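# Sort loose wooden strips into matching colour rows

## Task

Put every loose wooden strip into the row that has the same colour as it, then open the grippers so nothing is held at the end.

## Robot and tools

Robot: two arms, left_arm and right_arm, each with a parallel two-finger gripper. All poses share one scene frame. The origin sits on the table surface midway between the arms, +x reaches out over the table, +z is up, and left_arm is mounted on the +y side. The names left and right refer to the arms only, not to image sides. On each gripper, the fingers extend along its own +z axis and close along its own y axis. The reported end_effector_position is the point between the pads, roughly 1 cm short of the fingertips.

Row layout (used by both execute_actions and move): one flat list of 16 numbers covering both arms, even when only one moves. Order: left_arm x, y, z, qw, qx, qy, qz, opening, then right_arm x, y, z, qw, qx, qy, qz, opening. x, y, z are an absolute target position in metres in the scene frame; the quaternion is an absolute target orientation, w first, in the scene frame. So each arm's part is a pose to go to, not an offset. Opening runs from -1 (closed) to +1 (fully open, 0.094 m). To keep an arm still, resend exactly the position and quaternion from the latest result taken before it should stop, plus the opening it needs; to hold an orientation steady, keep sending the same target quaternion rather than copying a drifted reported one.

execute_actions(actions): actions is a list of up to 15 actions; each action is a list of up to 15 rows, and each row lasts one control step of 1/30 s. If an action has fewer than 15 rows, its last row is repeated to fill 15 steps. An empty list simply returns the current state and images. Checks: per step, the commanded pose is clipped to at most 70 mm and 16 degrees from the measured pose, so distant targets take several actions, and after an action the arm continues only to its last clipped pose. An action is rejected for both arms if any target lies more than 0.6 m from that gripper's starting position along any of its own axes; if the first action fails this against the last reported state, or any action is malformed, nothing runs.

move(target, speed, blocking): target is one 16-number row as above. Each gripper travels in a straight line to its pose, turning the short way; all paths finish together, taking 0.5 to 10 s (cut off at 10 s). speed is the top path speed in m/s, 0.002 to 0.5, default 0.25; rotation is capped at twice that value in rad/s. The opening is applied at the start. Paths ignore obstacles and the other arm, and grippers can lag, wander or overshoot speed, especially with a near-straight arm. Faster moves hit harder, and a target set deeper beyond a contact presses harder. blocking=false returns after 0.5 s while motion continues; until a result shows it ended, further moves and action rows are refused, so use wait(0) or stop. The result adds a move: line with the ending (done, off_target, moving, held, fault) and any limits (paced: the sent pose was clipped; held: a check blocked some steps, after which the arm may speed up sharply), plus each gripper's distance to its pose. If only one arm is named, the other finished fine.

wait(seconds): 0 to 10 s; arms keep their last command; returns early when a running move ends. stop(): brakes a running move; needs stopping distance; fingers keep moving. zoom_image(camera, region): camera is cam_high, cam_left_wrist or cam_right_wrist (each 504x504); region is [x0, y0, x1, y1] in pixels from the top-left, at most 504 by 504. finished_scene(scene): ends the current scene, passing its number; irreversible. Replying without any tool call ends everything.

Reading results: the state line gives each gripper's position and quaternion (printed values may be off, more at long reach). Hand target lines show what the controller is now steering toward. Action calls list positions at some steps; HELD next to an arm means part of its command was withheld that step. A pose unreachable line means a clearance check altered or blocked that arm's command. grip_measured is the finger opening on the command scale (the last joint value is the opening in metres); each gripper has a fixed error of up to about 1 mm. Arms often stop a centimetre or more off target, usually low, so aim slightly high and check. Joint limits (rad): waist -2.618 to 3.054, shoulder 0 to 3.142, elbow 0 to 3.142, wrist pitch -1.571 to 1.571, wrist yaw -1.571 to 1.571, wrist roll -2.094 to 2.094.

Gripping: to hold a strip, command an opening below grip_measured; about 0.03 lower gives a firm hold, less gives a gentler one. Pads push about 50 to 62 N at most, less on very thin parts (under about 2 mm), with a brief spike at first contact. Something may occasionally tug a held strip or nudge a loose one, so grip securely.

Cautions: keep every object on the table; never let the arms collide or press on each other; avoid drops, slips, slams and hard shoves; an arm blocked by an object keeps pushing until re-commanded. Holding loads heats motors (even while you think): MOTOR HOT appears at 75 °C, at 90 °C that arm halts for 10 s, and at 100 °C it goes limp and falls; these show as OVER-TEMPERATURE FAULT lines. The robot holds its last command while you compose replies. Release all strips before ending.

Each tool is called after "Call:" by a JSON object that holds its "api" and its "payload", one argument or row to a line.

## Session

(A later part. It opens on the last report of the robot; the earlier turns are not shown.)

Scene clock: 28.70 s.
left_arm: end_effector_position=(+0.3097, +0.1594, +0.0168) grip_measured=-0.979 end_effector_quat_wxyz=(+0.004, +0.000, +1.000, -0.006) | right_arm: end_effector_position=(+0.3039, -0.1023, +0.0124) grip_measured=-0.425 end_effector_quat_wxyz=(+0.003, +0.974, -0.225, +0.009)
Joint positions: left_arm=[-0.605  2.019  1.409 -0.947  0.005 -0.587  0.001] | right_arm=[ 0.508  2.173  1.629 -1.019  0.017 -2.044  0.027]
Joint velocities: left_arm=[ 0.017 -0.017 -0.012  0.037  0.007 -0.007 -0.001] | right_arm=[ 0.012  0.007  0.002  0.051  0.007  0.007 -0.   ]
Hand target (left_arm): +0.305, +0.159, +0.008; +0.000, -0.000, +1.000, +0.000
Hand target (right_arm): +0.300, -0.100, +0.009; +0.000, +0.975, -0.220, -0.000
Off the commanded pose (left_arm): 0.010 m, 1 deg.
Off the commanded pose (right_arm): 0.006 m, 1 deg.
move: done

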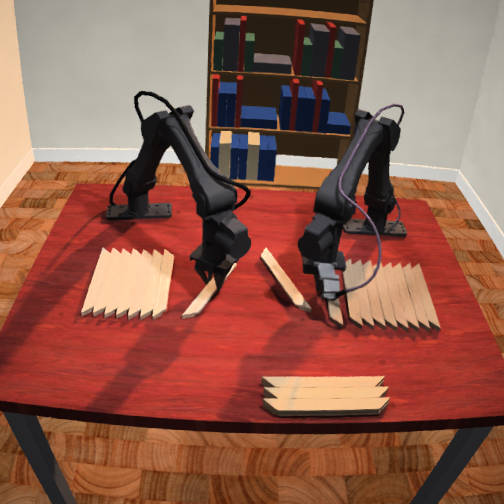

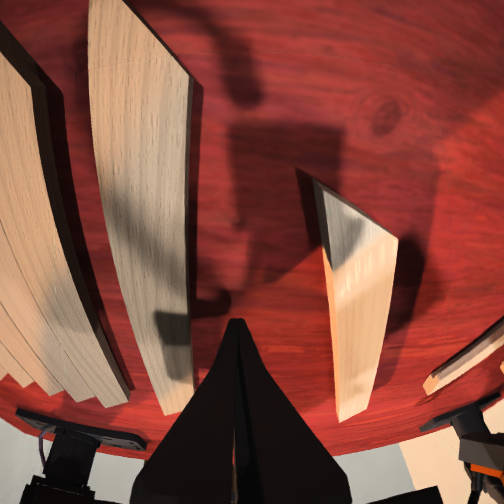

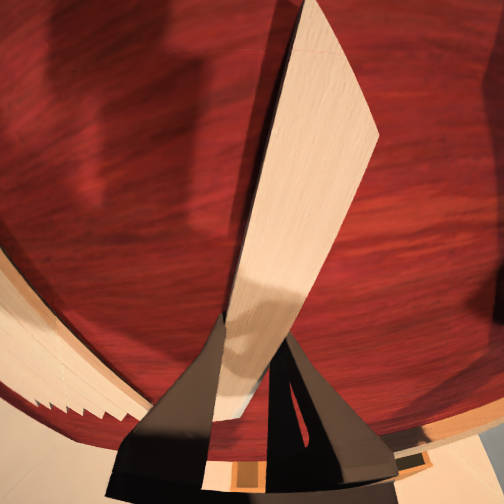

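Call:
{"api": "move", "payload": {
  "target": [0.312,0.175,0.016,0,0,1,0,-1,0.3,-0.1,0.009,0,-0.975,0.22,0,0.2],
  "speed": 0.05
}}

Call:
{"api": "move", "payload": {
  "target": [0.314,0.2,0.018,0,0,1,0,-1,0.3,-0.1,0.065,0,-0.975,0.22,0,0.2],
  "speed": 0.08
}}

Call:
{"api": "move", "payload": {
  "target": [0.314,0.2,0.018,0,0,1,0,-1,0.3,-0.1,0.065,0,-0.5,0.866,0,0.2],
  "speed": 0.5
}}

Scene clock: 36.13 s.
left_arm: end_effector_position=(+0.3156, +0.1680, +0.0168) grip_measured=-0.979 end_effector_quat_wxyz=(+0.005, -0.003, +1.000, -0.006) | right_arm: end_effector_position=(+0.3042, -0.1020, +0.0124) grip_measured=+0.198 end_effector_quat_wxyz=(+0.002, +0.974, -0.225, +0.010)
Joint positions: left_arm=[-0.577  2.019  1.409 -0.946  0.005 -0.564  0.001] | right_arm=[ 0.508  2.173  1.629 -1.018  0.017 -2.045  0.056]
Joint velocities: left_arm=[-0.002 -0.007  0.012 -0.037  0.037  0.022  0.   ] | right_arm=[-0.002 -0.002 -0.007  0.007 -0.007 -0.051 -0.   ]
Hand target (left_arm): +0.312, +0.175, +0.016; -0.000, -0.000, +1.000, -0.000
Hand target (right_arm): +0.300, -0.100, +0.009; +0.000, +0.975, -0.220, +0.000
Off the commanded pose (left_arm): 0.008 m, 1 deg.
Off the commanded pose (right_arm): 0.006 m, 1 deg.
move: done

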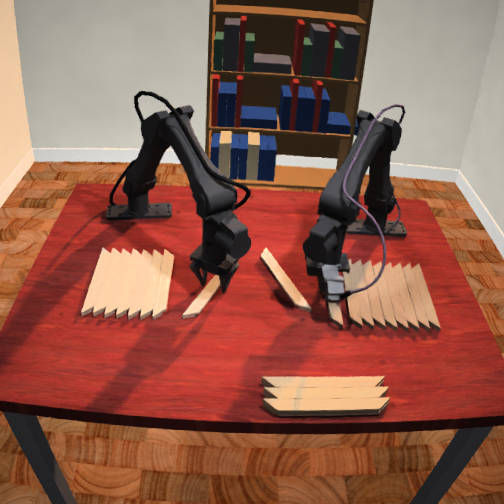

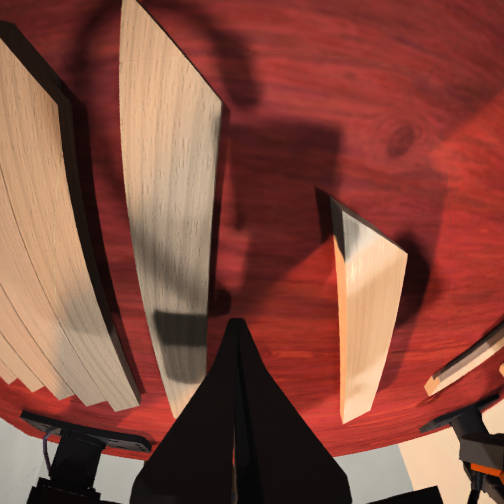

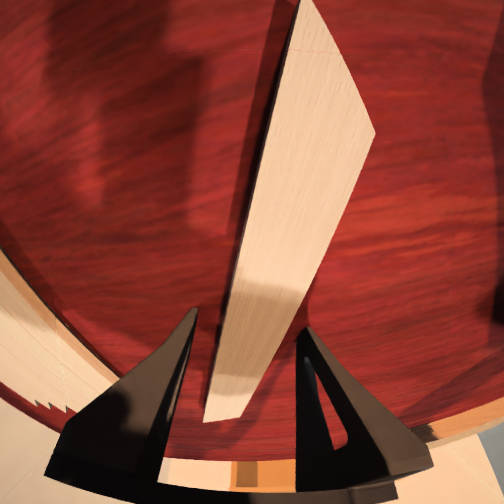

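Scene clock: 37.33 s.
left_arm: end_effector_position=(+0.3149, +0.1943, +0.0146) grip_measured=-0.979 end_effector_quat_wxyz=(-0.004, -0.001, +1.000, -0.001) | right_arm: end_effector_position=(+0.2998, -0.1053, +0.0448) grip_measured=+0.198 end_effector_quat_wxyz=(+0.019, +0.974, -0.224, -0.005)
Joint positions: left_arm=[-0.516  1.993  1.36  -0.945  0.005 -0.5    0.001] | right_arm=[ 0.508  2.163  1.745 -1.188  0.017 -2.045  0.056]
Joint velocities: left_arm=[-0.012 -0.007  0.007  0.022 -0.051 -0.022  0.   ] | right_arm=[-0.002  0.002  0.007  0.007 -0.081 -0.037 -0.001]
Hand target (left_arm): +0.313, +0.200, +0.018; -0.001, -0.000, +1.000, -0.000
Hand target (right_arm): +0.300, -0.100, +0.065; -0.000, +0.976, -0.220, +0.000
Off the commanded pose (left_arm): 0.007 m, 1 deg.
Off the commanded pose (right_arm): 0.021 m, 2 deg.
move: off_target (right_arm)

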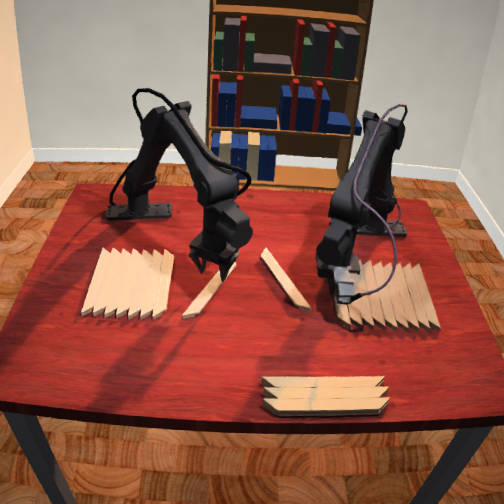

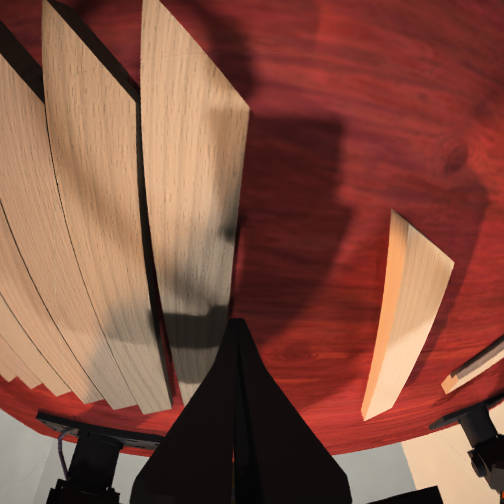

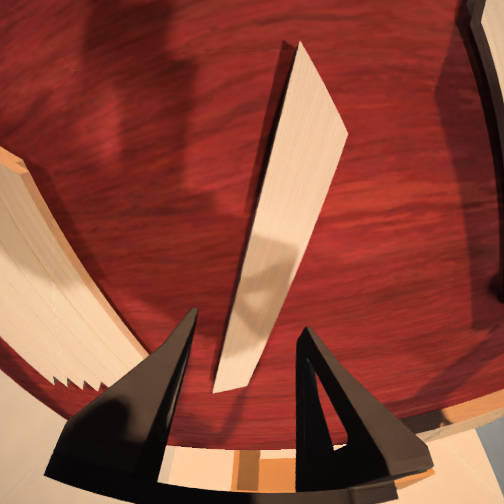

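Scene clock: 39.73 s.
left_arm: end_effector_position=(+0.3149, +0.1943, +0.0146) grip_measured=-0.979 end_effector_quat_wxyz=(-0.004, -0.001, +1.000, -0.001) | right_arm: end_effector_position=(+0.2956, -0.1065, +0.0449) grip_measured=+0.199 end_effector_quat_wxyz=(-0.025, -0.503, +0.864, -0.007)
Joint positions: left_arm=[-0.516  1.993  1.36  -0.945  0.005 -0.499  0.001] | right_arm=[ 0.508  2.163  1.745 -1.204  0.009 -0.41   0.056]
Joint velocities: left_arm=[ 0.002  0.002  0.007 -0.007  0.007 -0.007 -0.   ] | right_arm=[-0.002  0.002  0.002  0.081 -0.037  0.037 -0.   ]
Hand target (left_arm): +0.314, +0.200, +0.018; -0.000, -0.000, +1.000, +0.000
Hand target (right_arm): +0.300, -0.100, +0.065; -0.000, -0.500, +0.866, +0.000
Off the commanded pose (left_arm): 0.007 m, 1 deg.
Off the commanded pose (right_arm): 0.022 m, 3 deg.
move: off_target (right_arm)

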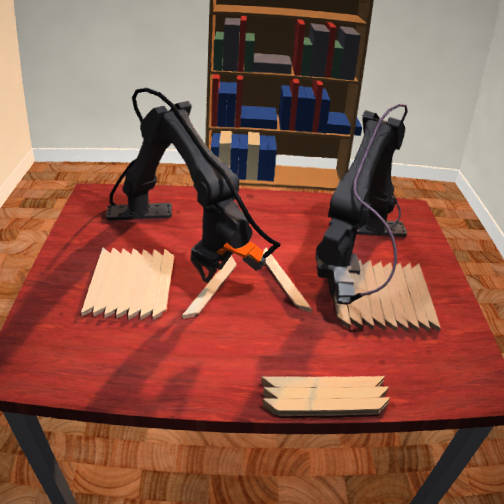

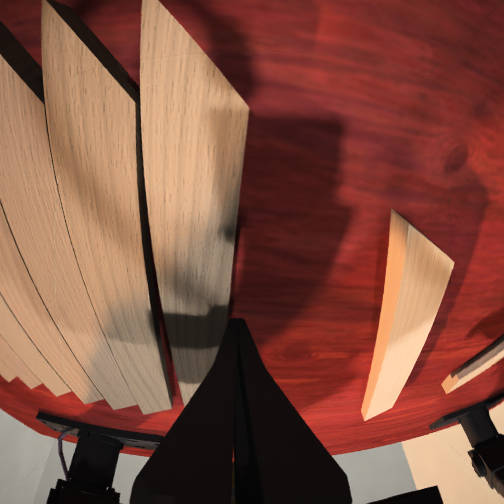

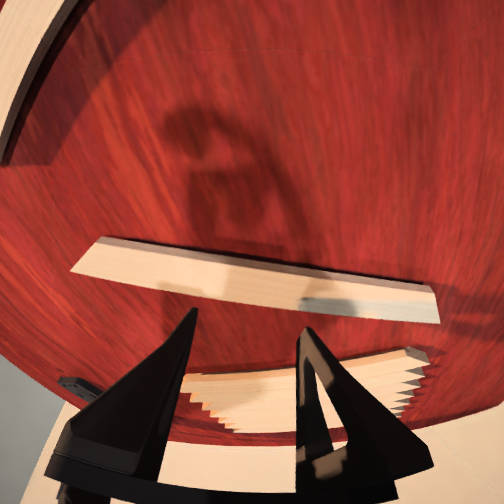

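Slide left toward the near end with slight opening to close that gap.

Call:
{"api": "move", "payload": {
  "target": [0.27,0.2,0.018,0,0,1,0,-0.84,0.303,-0.098,0.06,0,0.225,0.974,0,0.3],
  "speed": 0.5
}}

Call:
{"api": "move", "payload": {
  "target": [0.27,0.18,0.08,0,0,1,0,-1,0.303,-0.098,0.008,0,0.225,0.974,0,0.3],
  "speed": 0.07
}}

Scene clock: 42.53 s.
left_arm: end_effector_position=(+0.2722, +0.2001, +0.0155) grip_measured=-0.841 end_effector_quat_wxyz=(-0.010, +0.001, +1.000, +0.001) | right_arm: end_effector_position=(+0.2939, -0.1044, +0.0449) grip_measured=+0.299 end_effector_quat_wxyz=(-0.019, +0.222, +0.975, -0.017)
Joint positions: left_arm=[-0.562  1.861  1.18  -0.907  0.008 -0.542  0.007] | right_arm=[ 0.508  2.163  1.745 -1.204 -0.007  1.091  0.061]
Joint velocities: left_arm=[-0.022 -0.012  0.007 -0.051  0.037 -0.095 -0.001] | right_arm=[ 0.012  0.007  0.002 -0.007 -0.007  0.037 -0.   ]
Hand target (left_arm): +0.270, +0.200, +0.018; +0.000, +0.000, +1.000, +0.000
Hand target (right_arm): +0.303, -0.098, +0.060; -0.000, +0.225, +0.974, +0.000
Off the commanded pose (left_arm): 0.003 m, 1 deg.
Off the commanded pose (right_arm): 0.019 m, 3 deg.
move: off_target (right_arm)

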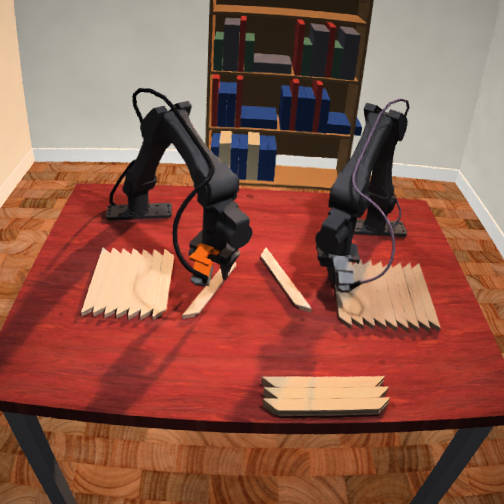

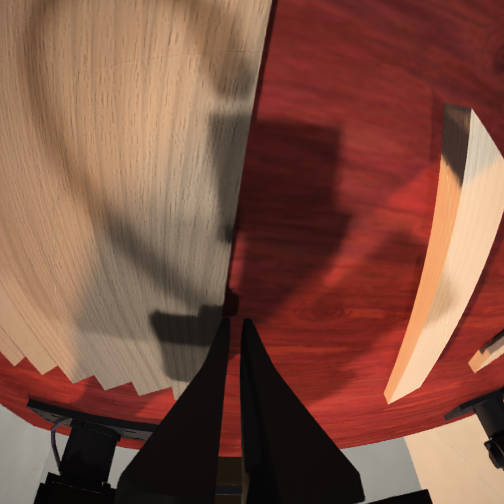

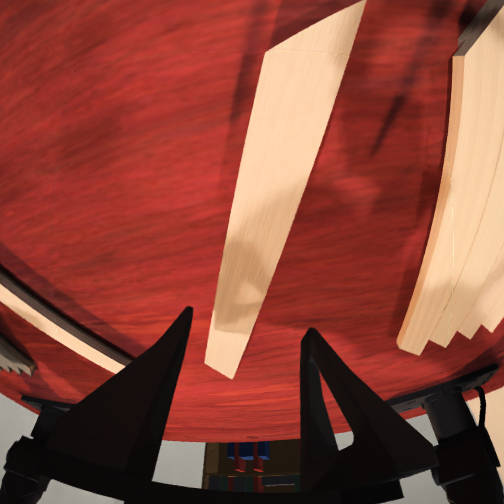

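Scene clock: 44.00 s.
left_arm: end_effector_position=(+0.2677, +0.1839, +0.0660) grip_measured=-0.979 end_effector_quat_wxyz=(-0.016, +0.001, +1.000, +0.006) | right_arm: end_effector_position=(+0.3013, -0.0989, +0.0120) grip_measured=+0.299 end_effector_quat_wxyz=(-0.004, +0.223, +0.975, -0.000)
Joint positions: left_arm=[-0.612  1.829  1.351 -1.125  0.008 -0.592  0.001] | right_arm=[ 0.508  2.186  1.649 -1.039 -0.007  1.094  0.061]
Joint velocities: left_arm=[-0.017 -0.007 -0.022  0.007 -0.037 -0.051 -0.   ] | right_arm=[-0.027  0.012 -0.012  0.037  0.007 -0.007 -0.001]
Hand target (left_arm): +0.271, +0.180, +0.080; +0.001, -0.000, +1.000, +0.000
Hand target (right_arm): +0.303, -0.098, +0.008; -0.000, +0.226, +0.974, +0.000
Off the commanded pose (left_arm): 0.015 m, 2 deg.
Off the commanded pose (right_arm): 0.004 m, 1 deg.
move: off_target (left_arm)

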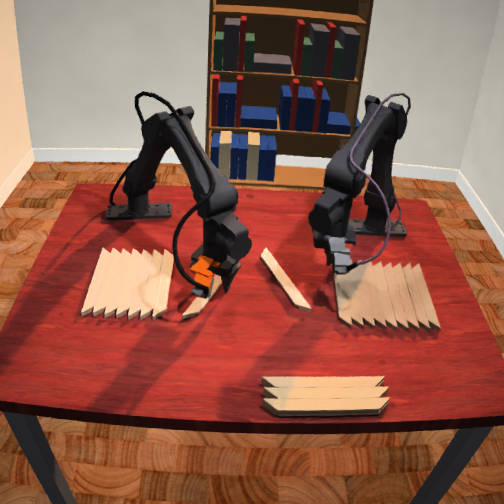

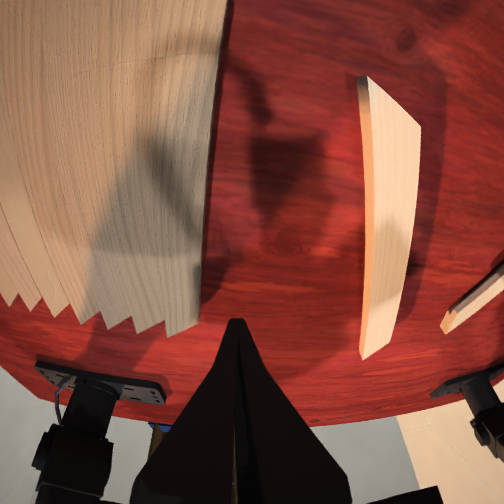

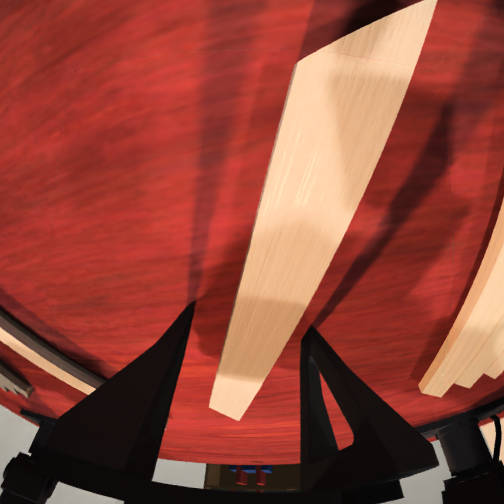

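Call:
{"api": "move", "payload": {
  "target": [0.27,0.18,0.08,0,0.2,0.98,0,0.2,0.303,-0.1,0.008,0,0.225,0.974,0,-0.5],
  "speed": 0.5
}}

Call:
{"api": "move", "payload": {
  "target": [0.268,0.07,0.055,0,0.974,0.225,0,0.2,0.285,-0.168,0.035,0,0.015,1,0,-0.5],
  "speed": 0.5
}}

Call:
{"api": "zoom_image", "payload": {
  "camera": "cam_high",
  "region": [70,220,230,340]
}}

Scene clock: 45.80 s.
left_arm: end_effector_position=(+0.2674, +0.1847, +0.0660) grip_measured=+0.198 end_effector_quat_wxyz=(-0.018, +0.188, +0.982, +0.004) | right_arm: end_effector_position=(+0.3014, -0.0987, +0.0120) grip_measured=-0.424 end_effector_quat_wxyz=(-0.004, +0.223, +0.975, +0.000)
Joint positions: left_arm=[-0.612  1.829  1.351 -1.128  0.006 -0.216  0.056] | right_arm=[ 0.508  2.186  1.649 -1.038 -0.007  1.094  0.027]
Joint velocities: left_arm=[ 0.012 -0.012  0.002 -0.007  0.022 -0.037  0.001] | right_arm=[-0.002  0.022 -0.017 -0.007 -0.095  0.022 -0.001]
Hand target (left_arm): +0.270, +0.180, +0.080; +0.000, +0.200, +0.980, -0.000
Hand target (right_arm): +0.303, -0.100, +0.008; -0.000, +0.225, +0.974, -0.000
Off the commanded pose (left_arm): 0.015 m, 3 deg.
Off the commanded pose (right_arm): 0.004 m, 1 deg.
move: off_target (left_arm)

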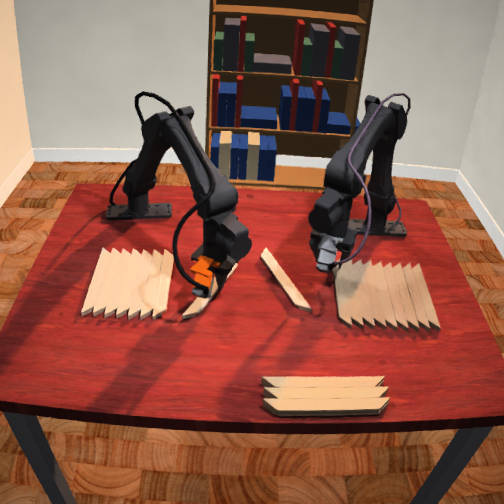

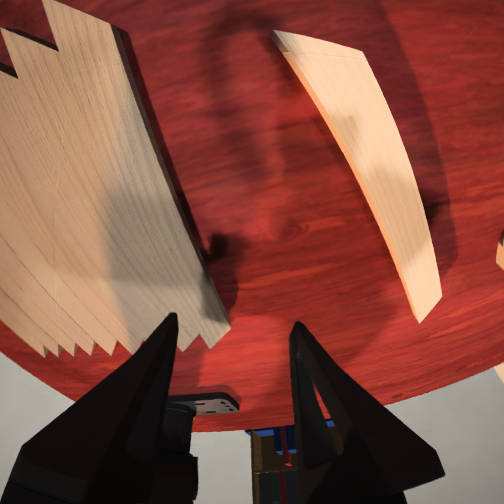

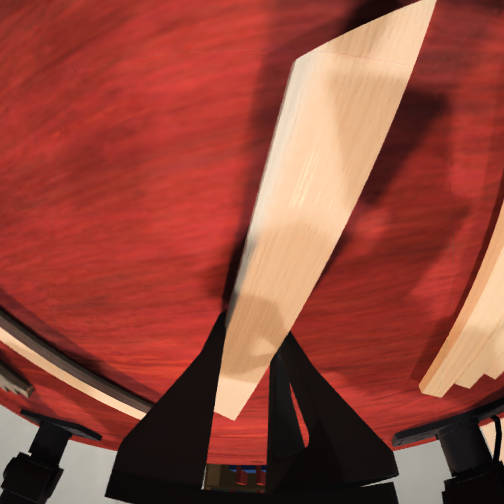

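Scene clock: 48.83 s.
left_arm: end_effector_position=(+0.2726, +0.0754, +0.0534) grip_measured=+0.199 end_effector_quat_wxyz=(+0.002, +0.972, +0.236, +0.010) | right_arm: end_effector_position=(+0.2792, -0.1651, +0.0227) grip_measured=-0.424 end_effector_quat_wxyz=(-0.022, +0.014, +1.000, -0.007)
Joint positions: left_arm=[-0.843  2.078  1.648 -1.128 -0.016  1.84   0.056] | right_arm=[ 0.394  2.005  1.411 -1.021 -0.011  0.558  0.027]
Joint velocities: left_arm=[ 0.007 -0.007 -0.012  0.037 -0.081  0.037  0.   ] | right_arm=[ 0.002  0.012 -0.002 -0.066  0.066 -0.081 -0.002]
Hand target (left_arm): +0.270, +0.071, +0.054; -0.000, +0.974, +0.225, +0.002
Hand target (right_arm): +0.285, -0.168, +0.035; -0.001, +0.015, +1.000, -0.000
Off the commanded pose (left_arm): 0.007 m, 2 deg.
Off the commanded pose (right_arm): 0.014 m, 3 deg.
move: off_target (right_arm)

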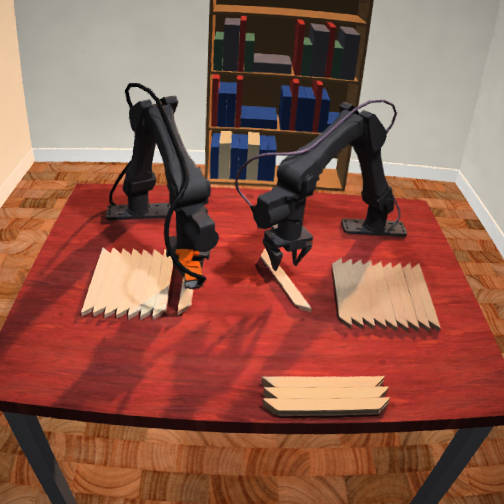

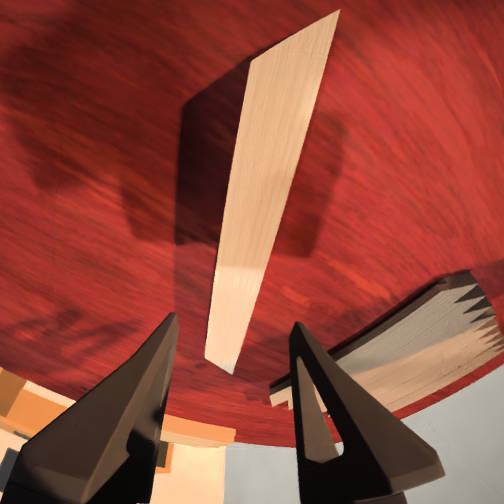

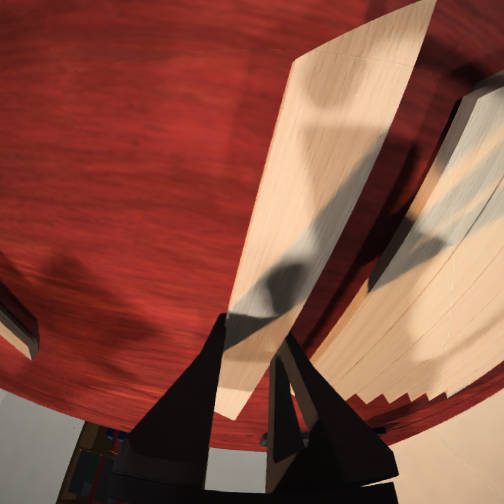

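Region (70, 220, 230, 340) of cam_high's 504x504 image, scaled by 3.150, with more detail than that image has; it fills the top 378 rows of this view, and the rest is white.

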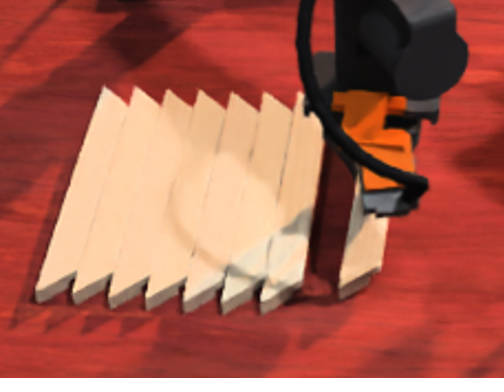

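Call:
{"api": "move", "payload": {
  "target": [0.268,0.072,0.004,0,0.982,0.19,0,0.2,0.29,-0.178,0.009,0,0,1,0,-0.5],
  "speed": 0.05
}}

Call:
{"api": "zoom_image", "payload": {
  "camera": "cam_high",
  "region": [70,220,230,340]
}}

Scene clock: 50.63 s.
left_arm: end_effector_position=(+0.2754, +0.0723, +0.0140) grip_measured=+0.199 end_effector_quat_wxyz=(+0.007, +0.980, +0.199, +0.013) | right_arm: end_effector_position=(+0.2830, -0.1736, +0.0110) grip_measured=-0.424 end_effector_quat_wxyz=(-0.016, -0.001, +1.000, -0.002)
Joint positions: left_arm=[-0.843  2.122  1.553 -0.978 -0.015  1.915  0.056] | right_arm=[ 0.368  2.005  1.362 -0.957 -0.011  0.501  0.027]
Joint velocities: left_arm=[-0.002 -0.002 -0.007 -0.066 -0.081  0.051 -0.001] | right_arm=[-0.007 -0.012 -0.027  0.007 -0.007 -0.051 -0.   ]
Hand target (left_arm): +0.268, +0.073, +0.004; +0.000, +0.982, +0.190, +0.000
Hand target (right_arm): +0.290, -0.178, +0.009; -0.001, +0.000, +1.000, -0.000
Off the commanded pose (left_arm): 0.012 m, 2 deg.
Off the commanded pose (right_arm): 0.009 m, 2 deg.
move: off_target (left_arm)

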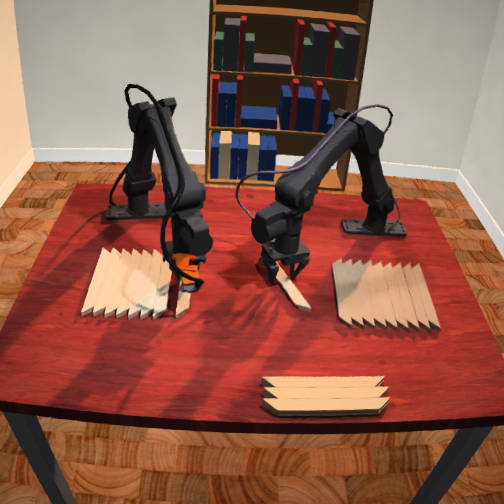

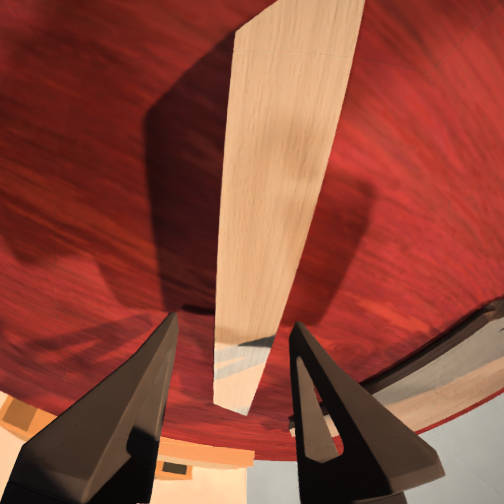

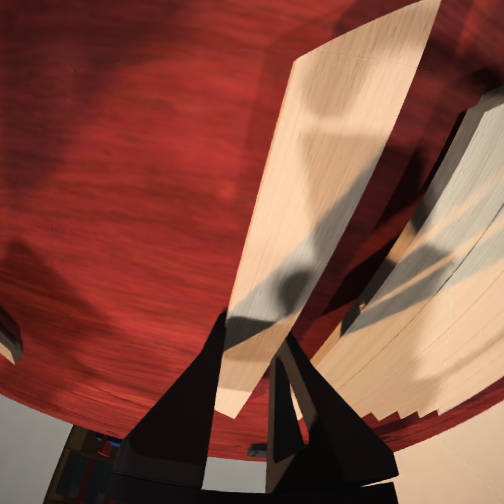

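Region (70, 220, 230, 340) of cam_high's 504x504 image, scaled by 3.150, with more detail than that image has; it fills the top 378 rows of this view, and the rest is white.

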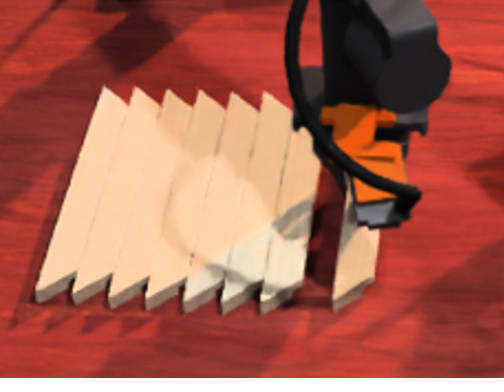

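Call:
{"api": "move", "payload": {
  "target": [0.268,0.072,0.004,0,0.982,0.19,0,-0.5,0.29,-0.178,0.009,0,0,1,0,-0.25]
}}

Call:
{"api": "move", "payload": {
  "target": [0.268,0.072,0.06,0,0.982,0.19,0,-0.5,0.285,-0.178,0.09,0,0,1,0,-0.25],
  "speed": 0.12
}}

Call:
{"api": "move", "payload": {
  "target": [0.28,0.03,0.06,0,0.5,0.866,0,-0.5,0.15,-0.4,0.14,0,0.03,1,0,-0.25],
  "speed": 0.4
}}

Call:
{"api": "move", "payload": {
  "target": [0.3,-0.125,0.04,0,0,0.98,-0.2,-0.5,0.15,-0.4,0.14,0,0.03,1,0,-0.25],
  "speed": 0.3
}}

Call:
{"api": "zoom_image", "payload": {
  "camera": "cam_high",
  "region": [70,220,230,340]
}}

Scene clock: 52.03 s.
left_arm: end_effector_position=(+0.2758, +0.0719, +0.0140) grip_measured=-0.460 end_effector_quat_wxyz=(+0.007, +0.980, +0.199, +0.014) | right_arm: end_effector_position=(+0.2832, -0.1726, +0.0110) grip_measured=-0.252 end_effector_quat_wxyz=(-0.016, -0.002, +1.000, +0.000)
Joint positions: left_arm=[-0.843  2.122  1.553 -0.976 -0.016  1.916  0.025] | right_arm=[ 0.368  2.005  1.362 -0.955 -0.015  0.499  0.035]
Joint velocities: left_arm=[-0.012 -0.022  0.012 -0.022  0.037  0.022 -0.001] | right_arm=[-0.017  0.007 -0.007  0.007 -0.051  0.022 -0.001]
Hand target (left_arm): +0.268, +0.072, +0.004; -0.000, +0.982, +0.190, +0.000
Hand target (right_arm): +0.290, -0.178, +0.009; -0.001, +0.000, +1.000, -0.000
Off the commanded pose (left_arm): 0.013 m, 2 deg.
Off the commanded pose (right_arm): 0.009 m, 2 deg.
move: off_target (left_arm)

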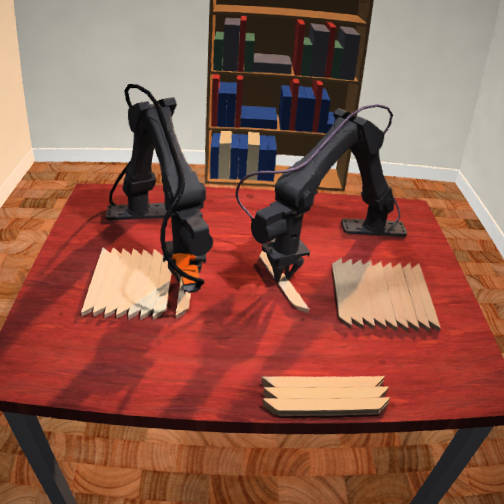

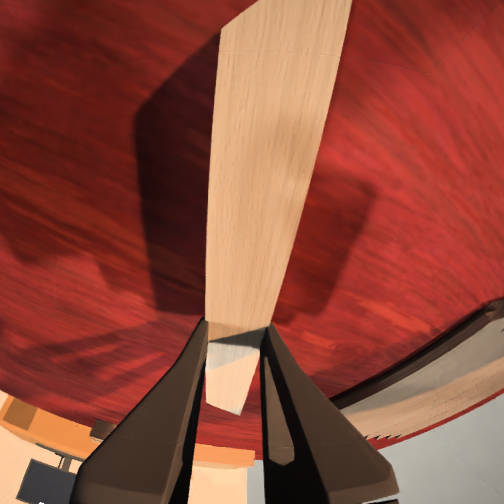

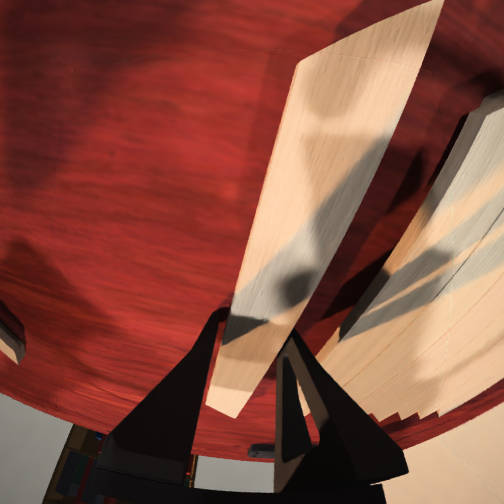

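Scene clock: 53.30 s.
left_arm: end_effector_position=(+0.2705, +0.0776, +0.0446) grip_measured=-0.460 end_effector_quat_wxyz=(-0.014, +0.980, +0.199, +0.000) | right_arm: end_effector_position=(+0.2772, -0.1765, +0.0737) grip_measured=-0.252 end_effector_quat_wxyz=(-0.023, -0.002, +1.000, -0.006)
Joint positions: left_arm=[-0.843  2.107  1.657 -1.144 -0.015  1.916  0.025] | right_arm=[ 0.368  1.928  1.512 -1.201 -0.012  0.499  0.035]
Joint velocities: left_arm=[ 0.012  0.012  0.002  0.051 -0.007 -0.022  0.   ] | right_arm=[-0.012 -0.002 -0.012 -0.037  0.066 -0.037 -0.   ]
Hand target (left_arm): +0.268, +0.072, +0.060; +0.000, +0.982, +0.190, +0.000
Hand target (right_arm): +0.285, -0.178, +0.090; -0.000, +0.000, +1.000, -0.000
Off the commanded pose (left_arm): 0.017 m, 2 deg.
Off the commanded pose (right_arm): 0.018 m, 3 deg.
move: off_target (left_arm, right_arm)

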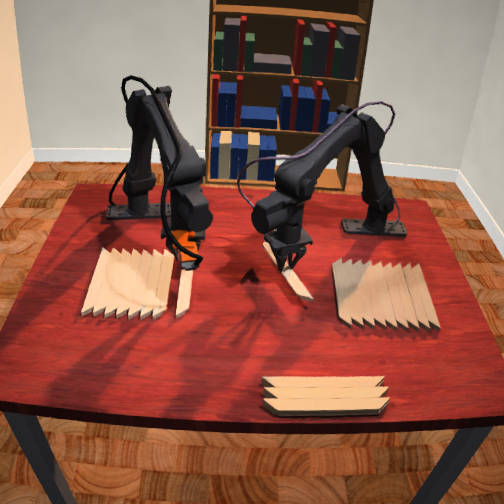

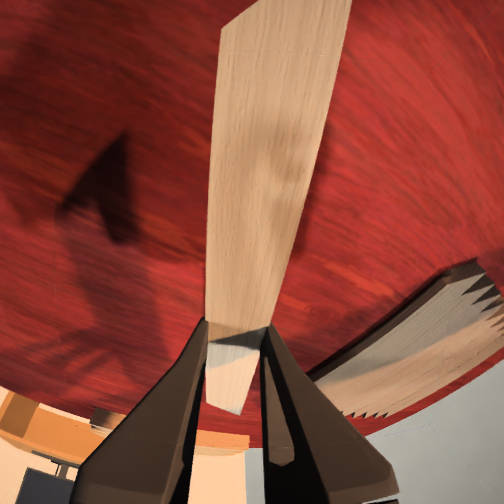

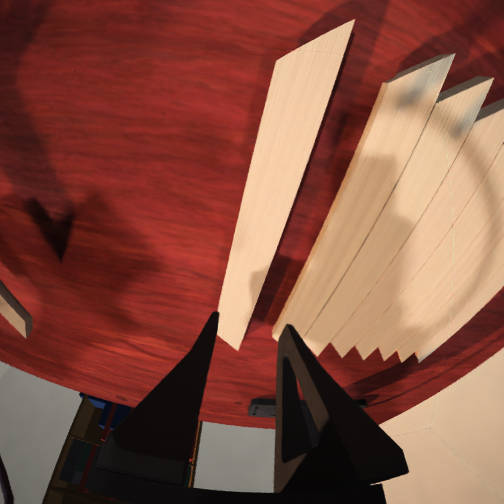

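Scene clock: 56.10 s.
left_arm: end_effector_position=(+0.2828, +0.0370, +0.0569) grip_measured=-0.460 end_effector_quat_wxyz=(-0.000, +0.501, +0.865, +0.004) | right_arm: end_effector_position=(+0.1513, -0.3981, +0.1346) grip_measured=-0.252 end_effector_quat_wxyz=(-0.020, +0.030, +0.999, +0.005)
Joint positions: left_arm=[-0.883  2.24   1.919 -1.253 -0.008  0.186  0.025] | right_arm=[-0.417  1.277  1.083 -1.417 -0.001 -0.222  0.035]
Joint velocities: left_arm=[-0.012 -0.002  0.002 -0.066  0.037 -0.081 -0.   ] | right_arm=[ 0.002 -0.007  0.002 -0.037  0.007 -0.081 -0.   ]
Hand target (left_arm): +0.281, +0.030, +0.060; +0.001, +0.500, +0.866, +0.000
Hand target (right_arm): +0.149, -0.399, +0.140; -0.007, +0.030, +1.000, +0.004
Off the commanded pose (left_arm): 0.008 m, 1 deg.
Off the commanded pose (right_arm): 0.006 m, 2 deg.
move: done

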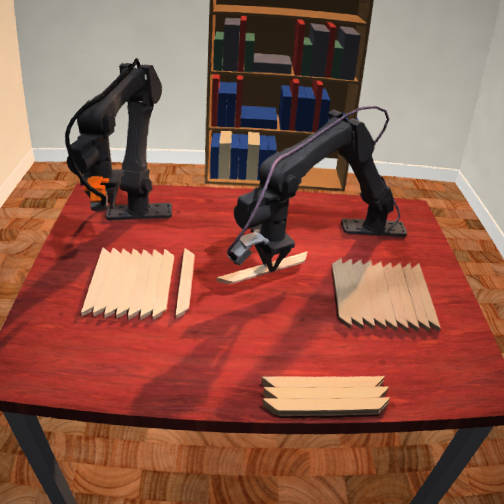

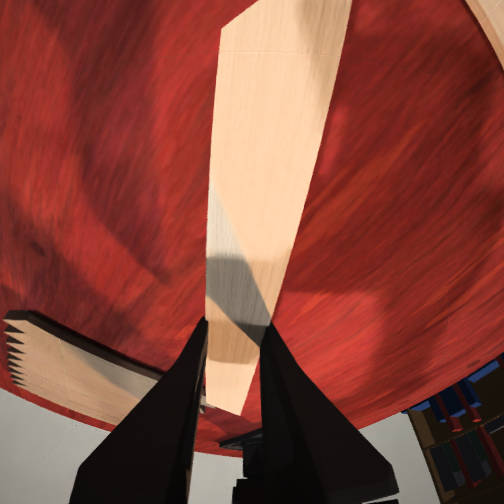

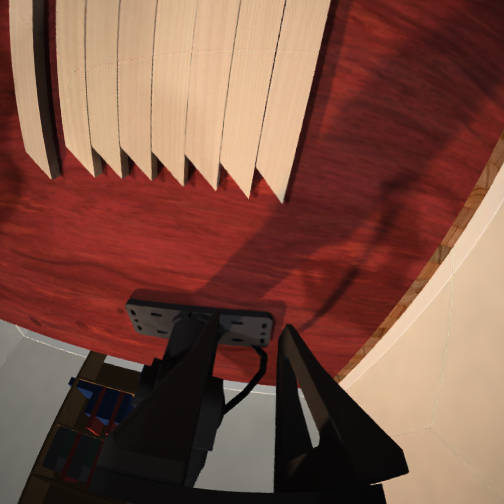

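Scene clock: 58.63 s.
left_arm: end_effector_position=(+0.3005, -0.1141, +0.0328) grip_measured=-0.460 end_effector_quat_wxyz=(-0.007, -0.002, +0.983, -0.186) | right_arm: end_effector_position=(+0.1513, -0.3981, +0.1346) grip_measured=-0.252 end_effector_quat_wxyz=(-0.020, +0.029, +0.999, +0.005)
Joint positions: left_arm=[-0.959  2.564  2.337 -1.044  0.229 -0.98   0.025] | right_arm=[-0.417  1.277  1.083 -1.417 -0.001 -0.225  0.035]
Joint velocities: left_arm=[-0.022  0.017  0.012 -0.022 -0.037 -0.037 -0.   ] | right_arm=[-0.017  0.002  0.007  0.051 -0.051 -0.022  0.001]
Hand target (left_arm): +0.302, -0.125, +0.038; +0.000, -0.001, +0.980, -0.200
Hand target (right_arm): +0.150, -0.400, +0.140; -0.000, +0.030, +1.000, -0.000
Off the commanded pose (left_arm): 0.013 m, 2 deg.
Off the commanded pose (right_arm): 0.006 m, 2 deg.
move: off_target (left_arm)

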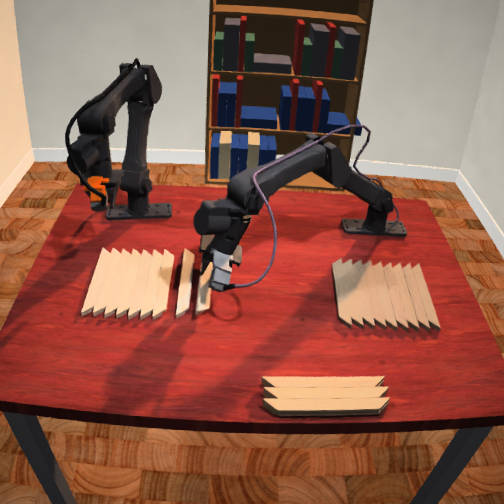

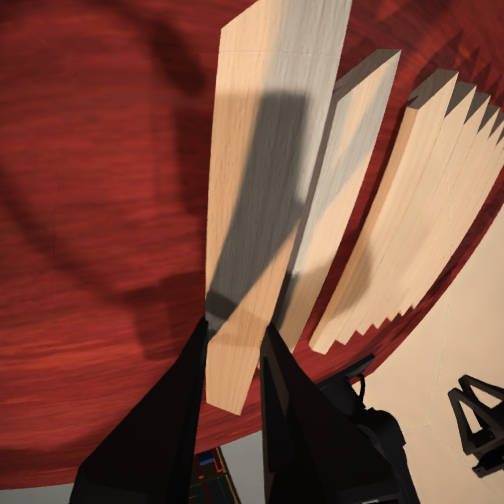

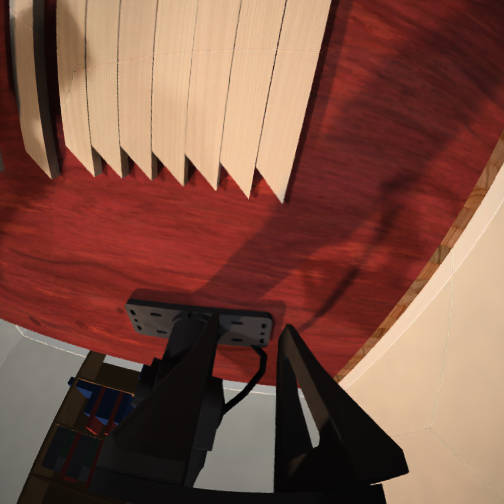

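Region (70, 220, 230, 340) of cam_high's 504x504 image, scaled by 3.150, with more detail than that image has; it fills the top 378 rows of this view, and the rest is white.

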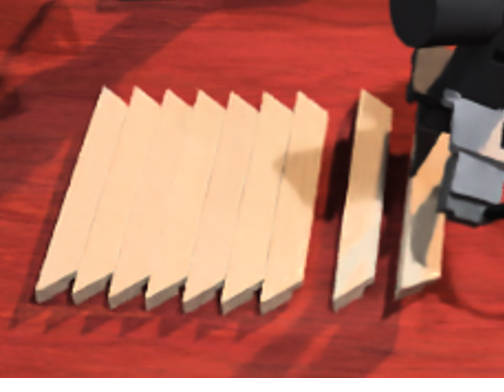

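Call:
{"api": "move", "payload": {
  "target": [0.29,-0.131,0.024,0,0,0.98,-0.2,-0.5,0.15,-0.4,0.14,0,0.03,1,0,-0.25],
  "speed": 0.04
}}

Call:
{"api": "zoom_image", "payload": {
  "camera": "cam_high",
  "region": [70,220,230,340]
}}

Scene clock: 60.20 s.
left_arm: end_effector_position=(+0.2920, -0.1293, +0.0281) grip_measured=-0.460 end_effector_quat_wxyz=(-0.002, +0.001, +0.980, -0.201) | right_arm: end_effector_position=(+0.1513, -0.3981, +0.1346) grip_measured=-0.252 end_effector_quat_wxyz=(-0.020, +0.029, +0.999, +0.005)
Joint positions: left_arm=[-0.987  2.564  2.307 -0.977  0.228 -1.004  0.025] | right_arm=[-0.417  1.277  1.083 -1.417 -0.001 -0.225  0.035]
Joint velocities: left_arm=[-0.002  0.002 -0.007 -0.037  0.022 -0.051  0.001] | right_arm=[-0.022 -0.002  0.002 -0.037 -0.095 -0.037 -0.   ]
Hand target (left_arm): +0.290, -0.131, +0.024; +0.000, -0.000, +0.980, -0.200
Hand target (right_arm): +0.150, -0.400, +0.140; -0.000, +0.030, +1.000, -0.000
Off the commanded pose (left_arm): 0.005 m, 0 deg.
Off the commanded pose (right_arm): 0.006 m, 2 deg.
move: done

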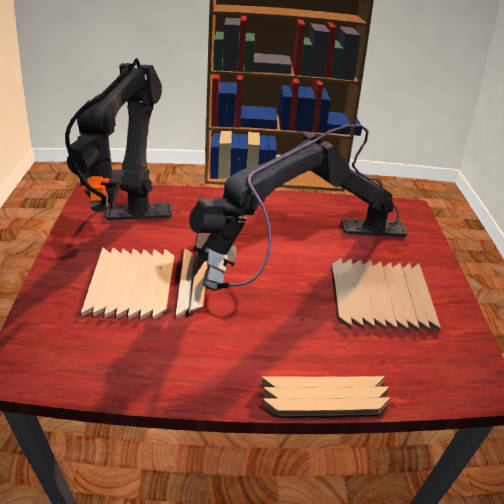

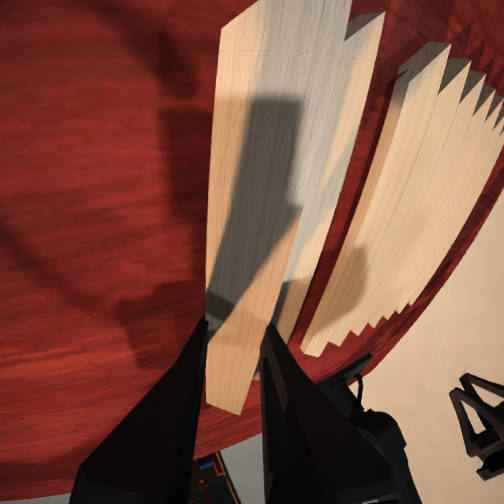

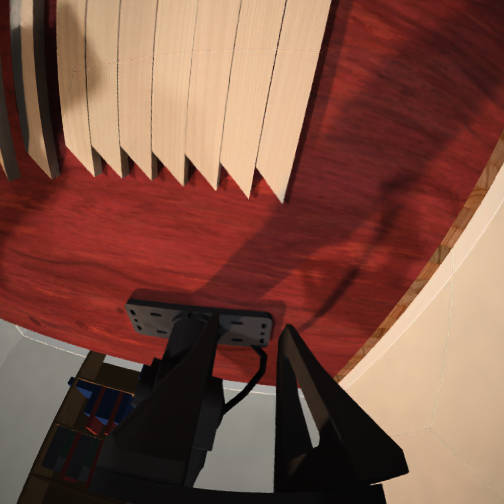

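Region (70, 220, 230, 340) of cam_high's 504x504 image, scaled by 3.150, with more detail than that image has; it fills the top 378 rows of this view, and the rest is white.

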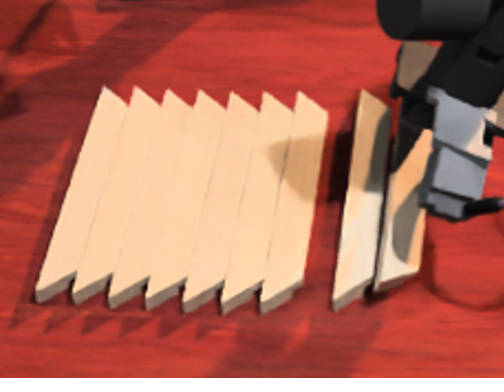

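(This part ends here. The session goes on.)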